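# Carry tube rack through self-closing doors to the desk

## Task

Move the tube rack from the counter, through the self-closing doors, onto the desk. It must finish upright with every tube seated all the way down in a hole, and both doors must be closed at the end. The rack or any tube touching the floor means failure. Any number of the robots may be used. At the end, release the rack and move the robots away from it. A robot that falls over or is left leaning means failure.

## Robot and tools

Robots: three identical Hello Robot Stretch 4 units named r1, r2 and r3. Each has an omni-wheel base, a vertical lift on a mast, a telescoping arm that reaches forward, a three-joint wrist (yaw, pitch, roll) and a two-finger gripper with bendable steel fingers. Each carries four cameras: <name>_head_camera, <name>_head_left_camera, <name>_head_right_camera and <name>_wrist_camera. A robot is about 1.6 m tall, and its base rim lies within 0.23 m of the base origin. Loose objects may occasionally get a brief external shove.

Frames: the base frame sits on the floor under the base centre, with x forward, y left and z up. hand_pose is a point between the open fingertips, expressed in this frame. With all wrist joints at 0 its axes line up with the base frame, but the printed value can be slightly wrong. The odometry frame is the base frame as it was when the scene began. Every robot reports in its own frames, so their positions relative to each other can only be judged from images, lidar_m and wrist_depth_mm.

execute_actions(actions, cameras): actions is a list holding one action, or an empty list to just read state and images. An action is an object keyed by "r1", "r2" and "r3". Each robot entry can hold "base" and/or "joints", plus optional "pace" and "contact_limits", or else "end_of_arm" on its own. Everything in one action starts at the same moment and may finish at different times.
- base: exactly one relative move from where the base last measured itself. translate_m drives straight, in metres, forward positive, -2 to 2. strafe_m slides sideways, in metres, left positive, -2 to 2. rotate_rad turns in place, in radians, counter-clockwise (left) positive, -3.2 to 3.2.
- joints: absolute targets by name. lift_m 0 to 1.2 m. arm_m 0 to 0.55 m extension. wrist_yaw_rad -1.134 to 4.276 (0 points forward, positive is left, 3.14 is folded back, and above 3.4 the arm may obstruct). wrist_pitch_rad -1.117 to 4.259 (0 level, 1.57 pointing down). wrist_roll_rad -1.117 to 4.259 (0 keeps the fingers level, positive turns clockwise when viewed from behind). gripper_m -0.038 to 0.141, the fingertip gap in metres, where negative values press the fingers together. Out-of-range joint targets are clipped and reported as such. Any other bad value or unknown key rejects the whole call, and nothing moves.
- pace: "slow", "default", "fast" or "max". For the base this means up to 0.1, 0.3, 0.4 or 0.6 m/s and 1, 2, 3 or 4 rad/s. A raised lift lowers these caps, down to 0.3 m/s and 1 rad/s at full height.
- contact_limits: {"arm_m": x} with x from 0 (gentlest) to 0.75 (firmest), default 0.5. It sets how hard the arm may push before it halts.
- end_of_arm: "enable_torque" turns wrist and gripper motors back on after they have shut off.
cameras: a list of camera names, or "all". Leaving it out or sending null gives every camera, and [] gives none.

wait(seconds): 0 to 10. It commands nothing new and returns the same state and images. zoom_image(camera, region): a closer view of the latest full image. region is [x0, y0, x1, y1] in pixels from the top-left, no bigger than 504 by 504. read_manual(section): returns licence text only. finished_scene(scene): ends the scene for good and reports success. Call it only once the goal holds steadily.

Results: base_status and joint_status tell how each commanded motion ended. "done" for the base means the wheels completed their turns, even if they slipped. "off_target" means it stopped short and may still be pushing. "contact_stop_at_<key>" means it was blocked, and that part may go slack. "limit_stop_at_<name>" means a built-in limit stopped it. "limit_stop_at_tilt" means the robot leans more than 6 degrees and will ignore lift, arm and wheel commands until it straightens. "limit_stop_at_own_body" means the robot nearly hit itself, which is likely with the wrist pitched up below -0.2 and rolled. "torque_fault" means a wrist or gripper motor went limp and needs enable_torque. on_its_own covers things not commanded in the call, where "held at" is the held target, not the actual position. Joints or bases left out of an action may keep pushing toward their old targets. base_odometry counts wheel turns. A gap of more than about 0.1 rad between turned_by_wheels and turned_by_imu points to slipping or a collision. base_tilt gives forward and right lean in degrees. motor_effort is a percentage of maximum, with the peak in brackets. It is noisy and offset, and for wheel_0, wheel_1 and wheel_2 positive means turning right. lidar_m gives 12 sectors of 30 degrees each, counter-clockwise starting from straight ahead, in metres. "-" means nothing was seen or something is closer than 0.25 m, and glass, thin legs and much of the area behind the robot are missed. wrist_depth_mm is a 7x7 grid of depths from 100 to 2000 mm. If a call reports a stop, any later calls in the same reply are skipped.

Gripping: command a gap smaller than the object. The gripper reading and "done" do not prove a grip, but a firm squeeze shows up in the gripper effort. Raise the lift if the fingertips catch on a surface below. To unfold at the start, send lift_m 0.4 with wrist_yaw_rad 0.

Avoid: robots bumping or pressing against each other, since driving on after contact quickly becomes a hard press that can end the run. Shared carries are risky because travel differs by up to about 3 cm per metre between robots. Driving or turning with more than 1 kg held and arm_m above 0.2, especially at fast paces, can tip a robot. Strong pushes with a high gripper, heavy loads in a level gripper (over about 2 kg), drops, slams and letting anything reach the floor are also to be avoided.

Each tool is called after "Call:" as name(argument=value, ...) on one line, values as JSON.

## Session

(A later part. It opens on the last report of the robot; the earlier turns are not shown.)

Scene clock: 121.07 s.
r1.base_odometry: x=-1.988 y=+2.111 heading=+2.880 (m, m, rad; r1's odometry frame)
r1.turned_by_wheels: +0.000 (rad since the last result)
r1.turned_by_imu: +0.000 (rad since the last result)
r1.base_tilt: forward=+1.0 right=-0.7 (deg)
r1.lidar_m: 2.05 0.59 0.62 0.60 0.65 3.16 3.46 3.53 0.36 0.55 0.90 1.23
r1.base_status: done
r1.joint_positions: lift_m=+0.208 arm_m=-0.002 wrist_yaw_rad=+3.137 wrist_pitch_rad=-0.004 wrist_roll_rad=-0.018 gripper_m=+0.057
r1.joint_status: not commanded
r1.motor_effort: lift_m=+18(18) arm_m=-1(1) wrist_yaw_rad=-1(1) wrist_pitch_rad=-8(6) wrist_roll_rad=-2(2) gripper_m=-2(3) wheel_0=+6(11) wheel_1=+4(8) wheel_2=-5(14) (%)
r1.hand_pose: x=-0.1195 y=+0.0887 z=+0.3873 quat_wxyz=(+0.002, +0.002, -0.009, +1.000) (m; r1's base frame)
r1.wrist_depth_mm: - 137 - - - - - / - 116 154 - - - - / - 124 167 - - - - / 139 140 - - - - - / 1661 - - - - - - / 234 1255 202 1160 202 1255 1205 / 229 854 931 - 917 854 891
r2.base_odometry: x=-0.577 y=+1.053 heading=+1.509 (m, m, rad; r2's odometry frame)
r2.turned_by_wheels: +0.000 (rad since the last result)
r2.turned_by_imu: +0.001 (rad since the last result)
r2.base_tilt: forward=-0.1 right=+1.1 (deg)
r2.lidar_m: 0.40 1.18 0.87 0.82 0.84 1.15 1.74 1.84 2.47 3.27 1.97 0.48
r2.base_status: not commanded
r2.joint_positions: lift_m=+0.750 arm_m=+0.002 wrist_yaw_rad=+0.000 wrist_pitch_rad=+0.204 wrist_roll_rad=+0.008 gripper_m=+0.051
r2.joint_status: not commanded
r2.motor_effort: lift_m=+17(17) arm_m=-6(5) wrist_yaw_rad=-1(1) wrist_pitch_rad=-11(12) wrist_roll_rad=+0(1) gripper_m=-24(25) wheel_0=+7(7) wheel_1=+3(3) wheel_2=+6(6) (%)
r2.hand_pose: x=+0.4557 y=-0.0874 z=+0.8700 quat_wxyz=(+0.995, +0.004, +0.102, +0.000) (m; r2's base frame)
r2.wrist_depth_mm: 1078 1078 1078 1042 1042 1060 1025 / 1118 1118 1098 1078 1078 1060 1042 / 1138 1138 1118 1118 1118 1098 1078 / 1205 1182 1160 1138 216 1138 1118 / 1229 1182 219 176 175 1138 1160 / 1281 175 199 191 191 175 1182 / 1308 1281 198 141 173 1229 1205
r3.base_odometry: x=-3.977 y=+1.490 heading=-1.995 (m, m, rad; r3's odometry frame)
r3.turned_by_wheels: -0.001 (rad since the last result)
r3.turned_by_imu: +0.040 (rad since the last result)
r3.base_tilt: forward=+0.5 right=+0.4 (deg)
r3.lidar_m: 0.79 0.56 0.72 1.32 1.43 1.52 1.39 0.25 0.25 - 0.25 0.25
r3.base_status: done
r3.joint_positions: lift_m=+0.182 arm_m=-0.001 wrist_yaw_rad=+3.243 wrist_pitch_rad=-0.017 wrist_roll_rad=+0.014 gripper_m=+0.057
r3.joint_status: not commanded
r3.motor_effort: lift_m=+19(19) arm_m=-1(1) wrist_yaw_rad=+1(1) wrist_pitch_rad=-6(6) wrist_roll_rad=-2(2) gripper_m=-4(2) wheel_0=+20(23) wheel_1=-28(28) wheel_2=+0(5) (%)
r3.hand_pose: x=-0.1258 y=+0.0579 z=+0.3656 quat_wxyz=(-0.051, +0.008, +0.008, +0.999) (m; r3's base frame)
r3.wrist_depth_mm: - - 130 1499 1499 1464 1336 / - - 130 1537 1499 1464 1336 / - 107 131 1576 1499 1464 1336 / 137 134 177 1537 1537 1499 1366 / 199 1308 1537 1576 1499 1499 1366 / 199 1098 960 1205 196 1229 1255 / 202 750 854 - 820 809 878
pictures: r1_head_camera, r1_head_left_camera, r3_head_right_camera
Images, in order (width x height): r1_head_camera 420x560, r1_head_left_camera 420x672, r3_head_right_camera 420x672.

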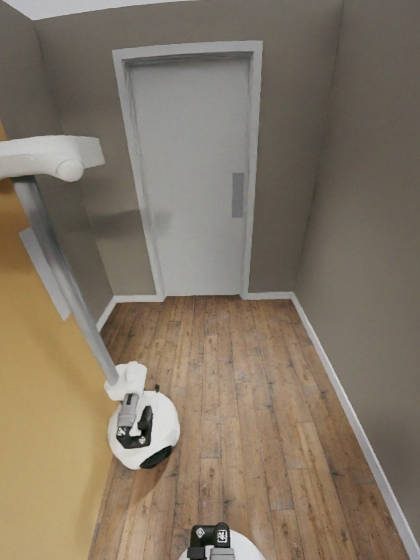

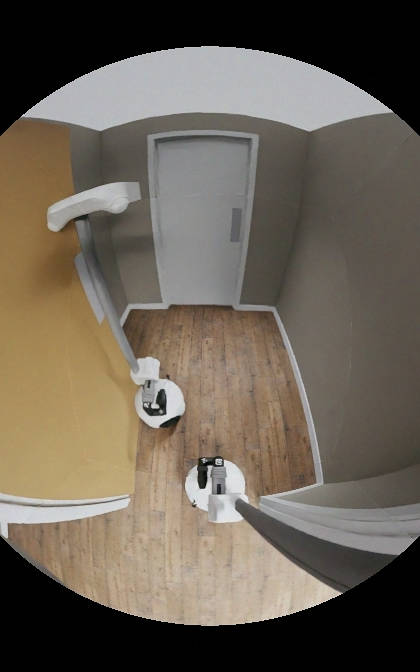

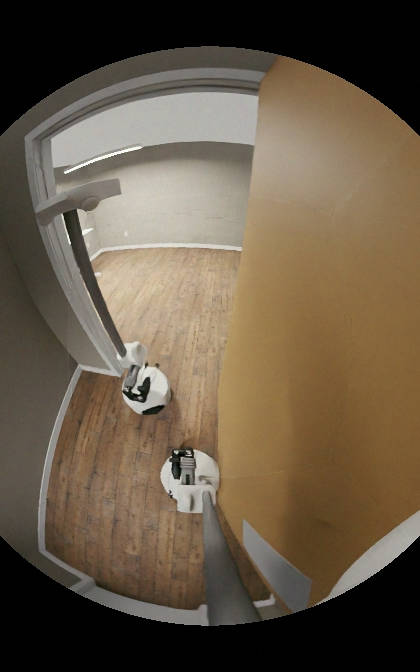

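Call:
execute_actions(actions=[{"r3":{"base":{"strafe_m":0.005},"pace":"slow"},"r1":{"base":{"strafe_m":-0.12},"pace":"fast"}}], cameras=[])

Call:
execute_actions(actions=[{"r1":{"base":{"translate_m":1.72},"pace":"max","joints":{"lift_m":0.19}}}], cameras=[])

Call:
execute_actions(actions=[{"r1":{"base":{"rotate_rad":1.56},"pace":"max"}}], cameras=["r1_head_right_camera","r3_wrist_camera"])

Scene clock: 125.73 s.
r1.base_odometry: x=-1.957 y=+2.227 heading=+2.880 (m, m, rad; r1's odometry frame)
r1.turned_by_wheels: +0.000 (rad since the last result)
r1.turned_by_imu: -0.001 (rad since the last result)
r1.base_tilt: forward=+1.0 right=-0.7 (deg)
r1.lidar_m: 2.05 0.64 0.67 0.72 0.80 3.31 3.47 0.29 0.25 0.52 0.78 1.07
r1.base_status: done
r1.joint_positions: lift_m=+0.208 arm_m=-0.002 wrist_yaw_rad=+3.137 wrist_pitch_rad=-0.004 wrist_roll_rad=-0.018 gripper_m=+0.057
r1.joint_status: not commanded
r1.motor_effort: lift_m=+18(18) arm_m=+0(0) wrist_yaw_rad=-1(1) wrist_pitch_rad=-10(8) wrist_roll_rad=-1(1) gripper_m=-3(2) wheel_0=+1(15) wheel_1=+1(13) wheel_2=+0(3) (%)
r1.hand_pose: x=-0.1195 y=+0.0887 z=+0.3873 quat_wxyz=(+0.002, +0.002, -0.009, +1.000) (m; r1's base frame)
r1.wrist_depth_mm: - 137 - - - - - / - 116 154 - - - - / - 124 167 - - - - / 139 140 - - - - - / 1661 - - - - - - / 233 1281 201 1205 202 1255 1205 / 229 842 917 - 904 854 891
r2.base_odometry: x=-0.577 y=+1.053 heading=+1.509 (m, m, rad; r2's odometry frame)
r2.turned_by_wheels: +0.000 (rad since the last result)
r2.turned_by_imu: +0.001 (rad since the last result)
r2.base_tilt: forward=+0.0 right=+1.2 (deg)
r2.lidar_m: 0.42 1.21 0.86 0.82 0.84 1.16 1.76 1.83 2.49 3.25 2.00 0.48
r2.base_status: not commanded
r2.joint_positions: lift_m=+0.750 arm_m=+0.002 wrist_yaw_rad=+0.000 wrist_pitch_rad=+0.204 wrist_roll_rad=+0.008 gripper_m=+0.051
r2.joint_status: not commanded
r2.motor_effort: lift_m=+17(17) arm_m=-5(6) wrist_yaw_rad=-1(1) wrist_pitch_rad=-9(8) wrist_roll_rad=+0(1) gripper_m=-26(26) wheel_0=+7(7) wheel_1=+3(3) wheel_2=+6(6) (%)
r2.hand_pose: x=+0.4557 y=-0.0874 z=+0.8700 quat_wxyz=(+0.995, +0.004, +0.102, +0.000) (m; r2's base frame)
r2.wrist_depth_mm: 1098 1078 1078 1060 1060 1042 1042 / 1138 1118 1118 1078 1078 1060 1060 / 1118 1160 1138 1098 1118 1078 1078 / 1182 1182 1160 1138 216 1118 1138 / 1229 1229 219 176 175 1160 1160 / 1255 174 199 189 191 175 1205 / 1255 1255 199 140 173 1229 1229
r3.base_odometry: x=-3.972 y=+1.488 heading=-1.996 (m, m, rad; r3's odometry frame)
r3.turned_by_wheels: +0.000 (rad since the last result)
r3.turned_by_imu: +0.000 (rad since the last result)
r3.base_tilt: forward=+0.7 right=+0.5 (deg)
r3.lidar_m: 0.81 0.62 0.68 1.31 1.40 1.52 1.40 0.27 0.25 - 0.25 0.25
r3.base_status: done
r3.joint_positions: lift_m=+0.182 arm_m=-0.001 wrist_yaw_rad=+3.243 wrist_pitch_rad=-0.017 wrist_roll_rad=+0.014 gripper_m=+0.057
r3.joint_status: not commanded
r3.motor_effort: lift_m=+19(19) arm_m=-1(1) wrist_yaw_rad=+2(2) wrist_pitch_rad=-6(6) wrist_roll_rad=-3(1) gripper_m=-3(3) wheel_0=-4(21) wheel_1=+2(25) wheel_2=+0(0) (%)
r3.hand_pose: x=-0.1258 y=+0.0579 z=+0.3656 quat_wxyz=(-0.051, +0.008, +0.008, +0.999) (m; r3's base frame)
r3.wrist_depth_mm: - - 130 1537 1499 1464 1397 / - - 130 1537 1499 1464 1366 / - 107 131 1576 1499 1499 1397 / 138 134 177 1576 1537 1499 1336 / 199 1308 1537 1537 1537 1499 1366 / 200 1098 976 1205 196 1229 1255 / 202 750 842 - 831 831 866
pictures: none
No camera images: the call's "cameras" was empty. Leave "cameras" out to get every camera's image.

Scene clock: 130.10 s.
r1.base_odometry: x=-3.619 y=+2.671 heading=+2.880 (m, m, rad; r1's odometry frame)
r1.turned_by_wheels: +0.000 (rad since the last result)
r1.turned_by_imu: -0.001 (rad since the last result)
r1.base_tilt: forward=+1.0 right=-0.7 (deg)
r1.lidar_m: 0.41 0.44 0.61 1.31 1.38 0.99 1.86 1.06 0.75 0.72 0.50 0.37
r1.base_status: done
r1.joint_positions: lift_m=+0.190 arm_m=-0.002 wrist_yaw_rad=+3.137 wrist_pitch_rad=-0.004 wrist_roll_rad=-0.018 gripper_m=+0.057
r1.joint_status: all done
r1.motor_effort: lift_m=+14(15) arm_m=-1(1) wrist_yaw_rad=-1(2) wrist_pitch_rad=-7(10) wrist_roll_rad=-1(1) gripper_m=-1(3) wheel_0=+4(8) wheel_1=+3(10) wheel_2=-1(22) (%)
r1.hand_pose: x=-0.1195 y=+0.0886 z=+0.3695 quat_wxyz=(+0.002, +0.002, -0.009, +1.000) (m; r1's base frame)
r1.wrist_depth_mm: - 136 1921 - - 1366 976 / - 116 154 - - 1397 1025 / - 124 167 - - 1098 1025 / 140 140 - - - 1118 1042 / 1229 1661 - - 1098 1060 1098 / 233 1182 200 1138 203 1008 1042 / 230 809 891 - 878 820 854
r2.base_odometry: x=-0.577 y=+1.053 heading=+1.509 (m, m, rad; r2's odometry frame)
r2.turned_by_wheels: +0.000 (rad since the last result)
r2.turned_by_imu: +0.001 (rad since the last result)
r2.base_tilt: forward=-0.1 right=+1.2 (deg)
r2.lidar_m: 0.40 1.21 0.87 0.81 0.87 1.14 1.76 1.85 2.51 3.25 1.98 0.49
r2.base_status: not commanded
r2.joint_positions: lift_m=+0.750 arm_m=+0.002 wrist_yaw_rad=+0.000 wrist_pitch_rad=+0.204 wrist_roll_rad=+0.008 gripper_m=+0.051
r2.joint_status: not commanded
r2.motor_effort: lift_m=+18(17) arm_m=-5(6) wrist_yaw_rad=-1(0) wrist_pitch_rad=-11(12) wrist_roll_rad=-1(1) gripper_m=-25(29) wheel_0=+7(7) wheel_1=+3(3) wheel_2=+6(6) (%)
r2.hand_pose: x=+0.4557 y=-0.0874 z=+0.8700 quat_wxyz=(+0.995, +0.004, +0.102, +0.000) (m; r2's base frame)
r2.wrist_depth_mm: 1078 1078 1060 1060 1042 1060 1025 / 1118 1098 1060 1078 1060 1098 1042 / 1160 1138 1138 1138 1078 1078 1098 / 1182 1182 1182 1138 216 1118 1118 / 1205 1182 219 176 175 1160 1160 / 1229 174 199 190 191 175 1205 / 1255 1281 199 140 173 1255 1229
r3.base_odometry: x=-3.972 y=+1.488 heading=-1.996 (m, m, rad; r3's odometry frame)
r3.turned_by_wheels: +0.000 (rad since the last result)
r3.turned_by_imu: +0.000 (rad since the last result)
r3.base_tilt: forward=+0.7 right=+0.4 (deg)
r3.lidar_m: 0.79 1.12 1.24 1.31 1.40 0.98 1.39 0.28 0.25 - 0.25 0.25
r3.base_status: not commanded
r3.joint_positions: lift_m=+0.182 arm_m=-0.001 wrist_yaw_rad=+3.243 wrist_pitch_rad=-0.017 wrist_roll_rad=+0.014 gripper_m=+0.057
r3.joint_status: not commanded
r3.motor_effort: lift_m=+19(19) arm_m=-1(1) wrist_yaw_rad=+1(1) wrist_pitch_rad=-6(6) wrist_roll_rad=+0(2) gripper_m=-4(5) wheel_0=-3(4) wheel_1=+2(2) wheel_2=+0(0) (%)
r3.hand_pose: x=-0.1258 y=+0.0579 z=+0.3656 quat_wxyz=(-0.051, +0.008, +0.008, +0.999) (m; r3's base frame)
r3.wrist_depth_mm: - - 130 1537 1537 1499 1160 / - - 130 1537 1464 1464 1138 / - 107 131 1537 1537 1499 931 / 138 134 177 1576 1537 1366 878 / 200 1308 1537 1576 1537 1366 931 / 200 1098 960 1229 196 946 866 / 202 750 842 - 820 820 866
pictures: none
No camera images: the call's "cameras" was empty. Leave "cameras" out to get every camera's image.

Scene clock: 131.63 s.
r1.base_odometry: x=-3.619 y=+2.671 heading=-1.843 (m, m, rad; r1's odometry frame)
r1.turned_by_wheels: +1.559 (rad since the last result)
r1.turned_by_imu: +1.569 (rad since the last result)
r1.base_tilt: forward=+1.0 right=-0.7 (deg)
r1.lidar_m: 1.28 1.35 0.98 1.86 1.11 0.76 0.73 0.52 0.36 0.41 0.42 0.60
r1.base_status: done
r1.joint_positions: lift_m=+0.190 arm_m=-0.002 wrist_yaw_rad=+3.137 wrist_pitch_rad=-0.004 wrist_roll_rad=-0.018 gripper_m=+0.057
r1.joint_status: not commanded
r1.motor_effort: lift_m=+15(14) arm_m=+0(1) wrist_yaw_rad=-1(1) wrist_pitch_rad=-9(11) wrist_roll_rad=-1(0) gripper_m=-5(1) wheel_0=-4(14) wheel_1=-1(10) wheel_2=-2(15) (%)
r1.hand_pose: x=-0.1195 y=+0.0887 z=+0.3695 quat_wxyz=(+0.002, +0.002, -0.009, +1.000) (m; r1's base frame)
r1.wrist_depth_mm: - 137 866 854 866 891 891 / - 117 154 878 866 878 878 / - 124 167 878 904 891 891 / 140 140 891 891 891 878 904 / 654 878 878 878 904 891 904 / 234 866 201 904 203 904 917 / 229 759 878 - 878 798 854
r2.base_odometry: x=-0.577 y=+1.053 heading=+1.509 (m, m, rad; r2's odometry frame)
r2.turned_by_wheels: +0.000 (rad since the last result)
r2.turned_by_imu: +0.001 (rad since the last result)
r2.base_tilt: forward=-0.3 right=+1.2 (deg)
r2.lidar_m: 0.40 1.21 0.87 0.82 0.84 1.19 1.73 1.84 2.46 3.27 1.98 0.48
r2.base_status: not commanded
r2.joint_positions: lift_m=+0.750 arm_m=+0.002 wrist_yaw_rad=+0.000 wrist_pitch_rad=+0.204 wrist_roll_rad=+0.008 gripper_m=+0.051
r2.joint_status: not commanded
r2.motor_effort: lift_m=+17(18) arm_m=-6(6) wrist_yaw_rad=-1(0) wrist_pitch_rad=-10(10) wrist_roll_rad=-1(1) gripper_m=-28(26) wheel_0=+7(7) wheel_1=+3(3) wheel_2=+6(6) (%)
r2.hand_pose: x=+0.4557 y=-0.0874 z=+0.8700 quat_wxyz=(+0.995, +0.004, +0.102, +0.000) (m; r2's base frame)
r2.wrist_depth_mm: 1098 1042 1078 1060 1042 1025 1025 / 1118 1098 1118 1078 1078 1060 1060 / 1160 1160 1138 1118 1098 1098 1078 / 1182 1182 1118 1118 216 1098 1098 / 1229 1229 219 176 175 1160 1138 / 1255 175 199 190 191 175 1205 / 1308 1281 198 140 173 1205 1229
r3.base_odometry: x=-3.972 y=+1.488 heading=-1.996 (m, m, rad; r3's odometry frame)
r3.turned_by_wheels: +0.000 (rad since the last result)
r3.turned_by_imu: +0.000 (rad since the last result)
r3.base_tilt: forward=+0.8 right=+0.5 (deg)
r3.lidar_m: 0.84 1.11 1.22 1.31 1.38 0.97 1.38 0.25 0.25 - 0.25 0.27
r3.base_status: not commanded
r3.joint_positions: lift_m=+0.182 arm_m=-0.001 wrist_yaw_rad=+3.243 wrist_pitch_rad=-0.017 wrist_roll_rad=+0.014 gripper_m=+0.057
r3.joint_status: not commanded
r3.motor_effort: lift_m=+19(19) arm_m=-1(1) wrist_yaw_rad=+2(1) wrist_pitch_rad=-6(6) wrist_roll_rad=-2(3) gripper_m=-4(2) wheel_0=-4(4) wheel_1=+2(2) wheel_2=+0(0) (%)
r3.hand_pose: x=-0.1258 y=+0.0579 z=+0.3656 quat_wxyz=(-0.051, +0.008, +0.008, +0.999) (m; r3's base frame)
r3.wrist_depth_mm: - - 130 1537 1537 1464 1229 / - - 130 1537 1499 1464 1229 / - 107 131 1537 1537 1464 1098 / 138 134 177 1537 1537 1042 1025 / 200 1308 1576 1576 1537 1205 1118 / 199 1098 960 1205 196 931 866 / 202 750 842 - 831 820 866
pictures: r1_head_right_camera, r3_wrist_camera
Images, in order (width x height): r1_head_right_camera 420x672, r3_wrist_camera 616x392.

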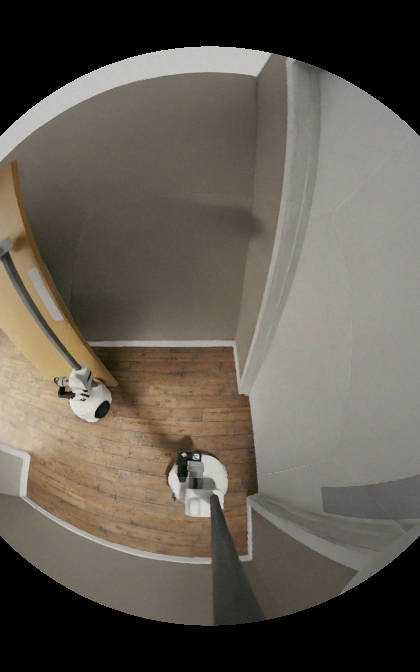

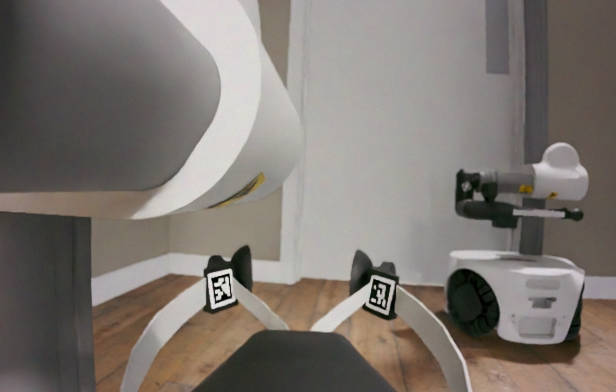

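Call:
execute_actions(actions=[{"r1":{"base":{"translate_m":0.165},"pace":"max"}}], cameras=[])

Call:
execute_actions(actions=[{"r1":{"base":{"strafe_m":-0.215},"pace":"fast"}}], cameras=[])

Call:
execute_actions(actions=[{"r1":{"base":{"strafe_m":-0.2},"pace":"slow"}}], cameras=["r1_head_right_camera","r3_wrist_camera"])

Scene clock: 139.47 s.
r1.base_odometry: x=-3.663 y=+2.512 heading=-1.843 (m, m, rad; r1's odometry frame)
r1.turned_by_wheels: +0.000 (rad since the last result)
r1.turned_by_imu: -0.001 (rad since the last result)
r1.base_tilt: forward=+1.0 right=-0.7 (deg)
r1.lidar_m: 1.14 1.18 0.90 0.97 1.33 0.94 0.88 0.48 0.43 0.41 0.44 0.59
r1.base_status: done
r1.joint_positions: lift_m=+0.190 arm_m=-0.002 wrist_yaw_rad=+3.137 wrist_pitch_rad=-0.004 wrist_roll_rad=-0.018 gripper_m=+0.057
r1.joint_status: not commanded
r1.motor_effort: lift_m=+14(15) arm_m=-1(1) wrist_yaw_rad=-1(1) wrist_pitch_rad=-7(10) wrist_roll_rad=+1(1) gripper_m=-1(4) wheel_0=+3(12) wheel_1=+1(11) wheel_2=-2(19) (%)
r1.hand_pose: x=-0.1195 y=+0.0887 z=+0.3695 quat_wxyz=(+0.002, +0.002, -0.009, +1.000) (m; r1's base frame)
r1.wrist_depth_mm: - 137 1025 1042 1042 1025 1060 / - 117 154 1025 1042 1042 1060 / - 124 167 1042 1060 1078 1078 / 140 140 1042 1060 1042 1060 1078 / 640 991 1060 1042 1060 1078 1098 / 233 891 202 1060 204 1078 1098 / 229 768 904 - 891 809 854
r2.base_odometry: x=-0.577 y=+1.053 heading=+1.509 (m, m, rad; r2's odometry frame)
r2.turned_by_wheels: +0.000 (rad since the last result)
r2.turned_by_imu: +0.002 (rad since the last result)
r2.base_tilt: forward=-0.1 right=+1.3 (deg)
r2.lidar_m: 0.41 1.22 0.86 0.81 0.86 1.18 1.75 1.84 2.47 3.25 1.97 0.51
r2.base_status: not commanded
r2.joint_positions: lift_m=+0.750 arm_m=+0.002 wrist_yaw_rad=+0.000 wrist_pitch_rad=+0.204 wrist_roll_rad=+0.008 gripper_m=+0.051
r2.joint_status: not commanded
r2.motor_effort: lift_m=+17(17) arm_m=-6(6) wrist_yaw_rad=+0(1) wrist_pitch_rad=-10(11) wrist_roll_rad=+0(3) gripper_m=-28(26) wheel_0=+7(7) wheel_1=+3(3) wheel_2=+6(6) (%)
r2.hand_pose: x=+0.4557 y=-0.0874 z=+0.8700 quat_wxyz=(+0.995, +0.004, +0.102, +0.000) (m; r2's base frame)
r2.wrist_depth_mm: 1098 1078 1078 1060 1060 1042 1008 / 1118 1118 1098 1078 1078 1060 1025 / 1138 1138 1118 1098 1098 1098 1078 / 1182 1205 1160 1138 216 1138 1160 / 1205 1205 219 176 175 1160 1160 / 1255 175 199 190 191 174 1182 / 1281 1281 199 141 173 1205 1229
r3.base_odometry: x=-3.972 y=+1.488 heading=-1.996 (m, m, rad; r3's odometry frame)
r3.turned_by_wheels: +0.000 (rad since the last result)
r3.turned_by_imu: +0.000 (rad since the last result)
r3.base_tilt: forward=+0.5 right=+0.7 (deg)
r3.lidar_m: 0.80 1.11 1.22 1.31 1.41 0.91 1.37 0.26 0.25 - 0.25 0.28
r3.base_status: not commanded
r3.joint_positions: lift_m=+0.182 arm_m=-0.001 wrist_yaw_rad=+3.243 wrist_pitch_rad=-0.017 wrist_roll_rad=+0.014 gripper_m=+0.057
r3.joint_status: not commanded
r3.motor_effort: lift_m=+19(19) arm_m=-1(1) wrist_yaw_rad=+2(1) wrist_pitch_rad=-6(6) wrist_roll_rad=-1(2) gripper_m=-4(3) wheel_0=-4(4) wheel_1=+2(2) wheel_2=+0(0) (%)
r3.hand_pose: x=-0.1258 y=+0.0579 z=+0.3656 quat_wxyz=(-0.051, +0.008, +0.008, +0.999) (m; r3's base frame)
r3.wrist_depth_mm: - - 130 1537 1499 1464 1336 / - - 130 1537 1499 1430 1366 / - 107 131 1537 1537 1464 1366 / 138 134 177 1537 1537 1025 1397 / 199 1308 1576 1537 1499 1182 1366 / 199 1098 976 1205 196 891 1229 / 202 750 854 - 820 820 866
pictures: none
No camera images: the call's "cameras" was empty. Leave "cameras" out to get every camera's image.

Scene clock: 141.10 s.
r1.base_odometry: x=-3.870 y=+2.570 heading=-1.843 (m, m, rad; r1's odometry frame)
r1.turned_by_wheels: +0.000 (rad since the last result)
r1.turned_by_imu: +0.000 (rad since the last result)
r1.base_tilt: forward=+1.0 right=-0.8 (deg)
r1.lidar_m: 0.59 1.18 1.11 1.14 1.32 0.96 0.61 0.32 0.25 - 0.25 0.31
r1.base_status: done
r1.joint_positions: lift_m=+0.190 arm_m=-0.002 wrist_yaw_rad=+3.137 wrist_pitch_rad=-0.004 wrist_roll_rad=-0.018 gripper_m=+0.057
r1.joint_status: not commanded
r1.motor_effort: lift_m=+15(15) arm_m=-1(1) wrist_yaw_rad=-1(1) wrist_pitch_rad=-9(10) wrist_roll_rad=+1(1) gripper_m=-1(0) wheel_0=+1(15) wheel_1=+1(15) wheel_2=+0(2) (%)
r1.hand_pose: x=-0.1195 y=+0.0887 z=+0.3695 quat_wxyz=(+0.002, +0.002, -0.009, +1.000) (m; r1's base frame)
r1.wrist_depth_mm: - 136 1008 1025 1042 1042 1042 / - 117 154 1042 1060 1060 1060 / - 124 167 1025 1060 1042 1060 / 140 140 842 1042 1042 1078 1060 / 427 484 842 1042 1078 1078 1078 / 232 452 201 1042 203 1042 1078 / 230 445 788 - 891 809 842
r2.base_odometry: x=-0.577 y=+1.053 heading=+1.509 (m, m, rad; r2's odometry frame)
r2.turned_by_wheels: +0.000 (rad since the last result)
r2.turned_by_imu: +0.001 (rad since the last result)
r2.base_tilt: forward=-0.1 right=+1.3 (deg)
r2.lidar_m: 0.40 1.23 0.88 0.82 0.84 1.16 1.76 1.84 2.48 3.25 1.95 0.49
r2.base_status: not commanded
r2.joint_positions: lift_m=+0.750 arm_m=+0.002 wrist_yaw_rad=+0.000 wrist_pitch_rad=+0.204 wrist_roll_rad=+0.008 gripper_m=+0.051
r2.joint_status: not commanded
r2.motor_effort: lift_m=+17(17) arm_m=-6(6) wrist_yaw_rad=-1(1) wrist_pitch_rad=-10(10) wrist_roll_rad=-1(2) gripper_m=-29(26) wheel_0=+7(7) wheel_1=+3(3) wheel_2=+6(6) (%)
r2.hand_pose: x=+0.4557 y=-0.0874 z=+0.8700 quat_wxyz=(+0.995, +0.004, +0.102, +0.000) (m; r2's base frame)
r2.wrist_depth_mm: 1078 1042 1060 1042 1060 1042 1078 / 1098 1118 1078 1098 1078 1078 1042 / 1182 1138 1098 1118 1098 1118 1078 / 1229 1182 1138 1138 215 1118 1078 / 1229 1205 218 176 174 1182 1138 / 1281 175 199 190 191 175 1229 / 1281 1281 199 140 173 1205 1205
r3.base_odometry: x=-3.972 y=+1.488 heading=-1.996 (m, m, rad; r3's odometry frame)
r3.turned_by_wheels: +0.000 (rad since the last result)
r3.turned_by_imu: +0.000 (rad since the last result)
r3.base_tilt: forward=+0.6 right=+0.4 (deg)
r3.lidar_m: 0.85 1.12 1.21 1.32 1.40 1.12 1.24 0.29 0.25 - 0.25 0.28
r3.base_status: not commanded
r3.joint_positions: lift_m=+0.182 arm_m=-0.001 wrist_yaw_rad=+3.243 wrist_pitch_rad=-0.017 wrist_roll_rad=+0.014 gripper_m=+0.057
r3.joint_status: not commanded
r3.motor_effort: lift_m=+19(19) arm_m=-1(1) wrist_yaw_rad=+2(1) wrist_pitch_rad=-7(6) wrist_roll_rad=-2(2) gripper_m=-3(3) wheel_0=-4(4) wheel_1=+2(2) wheel_2=+0(1) (%)
r3.hand_pose: x=-0.1258 y=+0.0579 z=+0.3656 quat_wxyz=(-0.051, +0.008, +0.008, +0.999) (m; r3's base frame)
r3.wrist_depth_mm: - - 130 1537 1499 1430 1308 / - - 130 1537 1499 1430 1366 / - 107 131 1537 1537 1464 1366 / 138 134 177 1537 1537 1366 1366 / 199 1336 1537 1537 1281 1366 1366 / 199 1078 976 1205 197 1118 1229 / 202 750 842 - 820 820 866
pictures: none
No camera images: the call's "cameras" was empty. Leave "cameras" out to get every camera's image.

Scene clock: 144.23 s.
r1.base_odometry: x=-4.062 y=+2.624 heading=-1.842 (m, m, rad; r1's odometry frame)
r1.turned_by_wheels: +0.001 (rad since the last result)
r1.turned_by_imu: +0.030 (rad since the last result)
r1.base_tilt: forward=+1.0 right=-0.7 (deg)
r1.lidar_m: 0.40 1.22 1.29 1.33 1.26 0.93 0.28 0.35 0.25 0.26 - 0.25
r1.base_status: done
r1.joint_positions: lift_m=+0.190 arm_m=-0.002 wrist_yaw_rad=+3.137 wrist_pitch_rad=-0.004 wrist_roll_rad=-0.018 gripper_m=+0.057
r1.joint_status: not commanded
r1.motor_effort: lift_m=+15(15) arm_m=-1(0) wrist_yaw_rad=-1(1) wrist_pitch_rad=-7(8) wrist_roll_rad=+1(1) gripper_m=+0(2) wheel_0=+18(23) wheel_1=-11(17) wheel_2=+2(3) (%)
r1.hand_pose: x=-0.1195 y=+0.0887 z=+0.3695 quat_wxyz=(+0.002, +0.002, -0.009, +1.000) (m; r1's base frame)
r1.wrist_depth_mm: - 137 410 1025 1025 1025 1008 / - 117 154 1025 1008 1025 1008 / - 124 167 1025 1042 1042 1025 / 140 140 424 1042 1025 1042 1025 / 1618 - 436 1042 1025 1042 1042 / 232 1182 201 723 204 1060 1042 / 230 768 442 - 891 798 854
r2.base_odometry: x=-0.577 y=+1.053 heading=+1.509 (m, m, rad; r2's odometry frame)
r2.turned_by_wheels: +0.000 (rad since the last result)
r2.turned_by_imu: +0.001 (rad since the last result)
r2.base_tilt: forward=-0.1 right=+1.1 (deg)
r2.lidar_m: 0.40 1.23 0.86 0.82 0.86 1.15 1.74 1.84 2.53 3.25 1.82 0.49
r2.base_status: not commanded
r2.joint_positions: lift_m=+0.750 arm_m=+0.002 wrist_yaw_rad=+0.000 wrist_pitch_rad=+0.204 wrist_roll_rad=+0.008 gripper_m=+0.051
r2.joint_status: not commanded
r2.motor_effort: lift_m=+18(18) arm_m=-6(5) wrist_yaw_rad=+0(1) wrist_pitch_rad=-13(11) wrist_roll_rad=-1(1) gripper_m=-25(24) wheel_0=+7(7) wheel_1=+3(3) wheel_2=+6(6) (%)
r2.hand_pose: x=+0.4557 y=-0.0874 z=+0.8700 quat_wxyz=(+0.995, +0.004, +0.102, +0.000) (m; r2's base frame)
r2.wrist_depth_mm: 1078 1060 1042 1042 1078 1042 - / 1098 1098 1098 1078 1078 1060 - / 1138 1160 1118 1098 1098 1078 - / 1138 1182 1138 1138 216 1118 - / 1229 1205 220 177 175 1160 - / 1229 175 199 190 191 174 1182 / 1308 1308 199 141 173 1229 946
r3.base_odometry: x=-3.972 y=+1.488 heading=-1.996 (m, m, rad; r3's odometry frame)
r3.turned_by_wheels: +0.000 (rad since the last result)
r3.turned_by_imu: +0.000 (rad since the last result)
r3.base_tilt: forward=+0.6 right=+0.4 (deg)
r3.lidar_m: 0.83 1.11 1.24 1.30 1.39 1.29 1.36 0.29 0.25 - 0.25 0.26
r3.base_status: not commanded
r3.joint_positions: lift_m=+0.182 arm_m=-0.001 wrist_yaw_rad=+3.243 wrist_pitch_rad=-0.017 wrist_roll_rad=+0.014 gripper_m=+0.057
r3.joint_status: not commanded
r3.motor_effort: lift_m=+19(19) arm_m=-1(1) wrist_yaw_rad=+2(3) wrist_pitch_rad=-6(6) wrist_roll_rad=-2(2) gripper_m=-1(2) wheel_0=-4(3) wheel_1=+2(2) wheel_2=+0(0) (%)
r3.hand_pose: x=-0.1258 y=+0.0579 z=+0.3656 quat_wxyz=(-0.051, +0.008, +0.008, +0.999) (m; r3's base frame)
r3.wrist_depth_mm: - - 130 1537 1618 1708 1336 / - - 130 1576 1661 1708 1366 / - 107 131 1576 1661 1756 1366 / 137 134 177 1576 1661 1499 1336 / 199 1308 1576 1576 1430 1430 1366 / 200 1098 960 1205 196 1255 1229 / 202 741 842 - 820 820 866
pictures: r1_head_right_camera, r3_wrist_camera
Images, in order (width x height): r1_head_right_camera 420x672, r3_wrist_camera 616x392.

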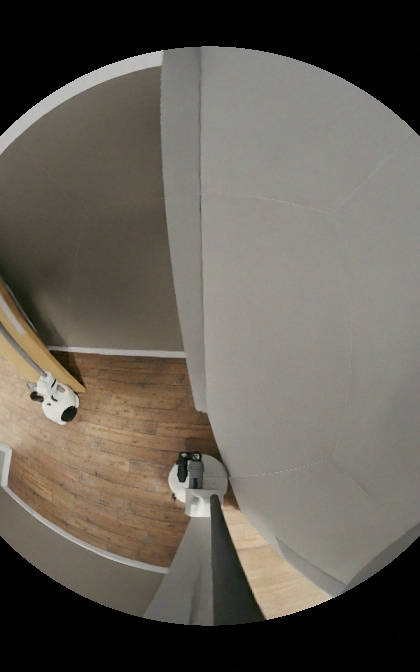

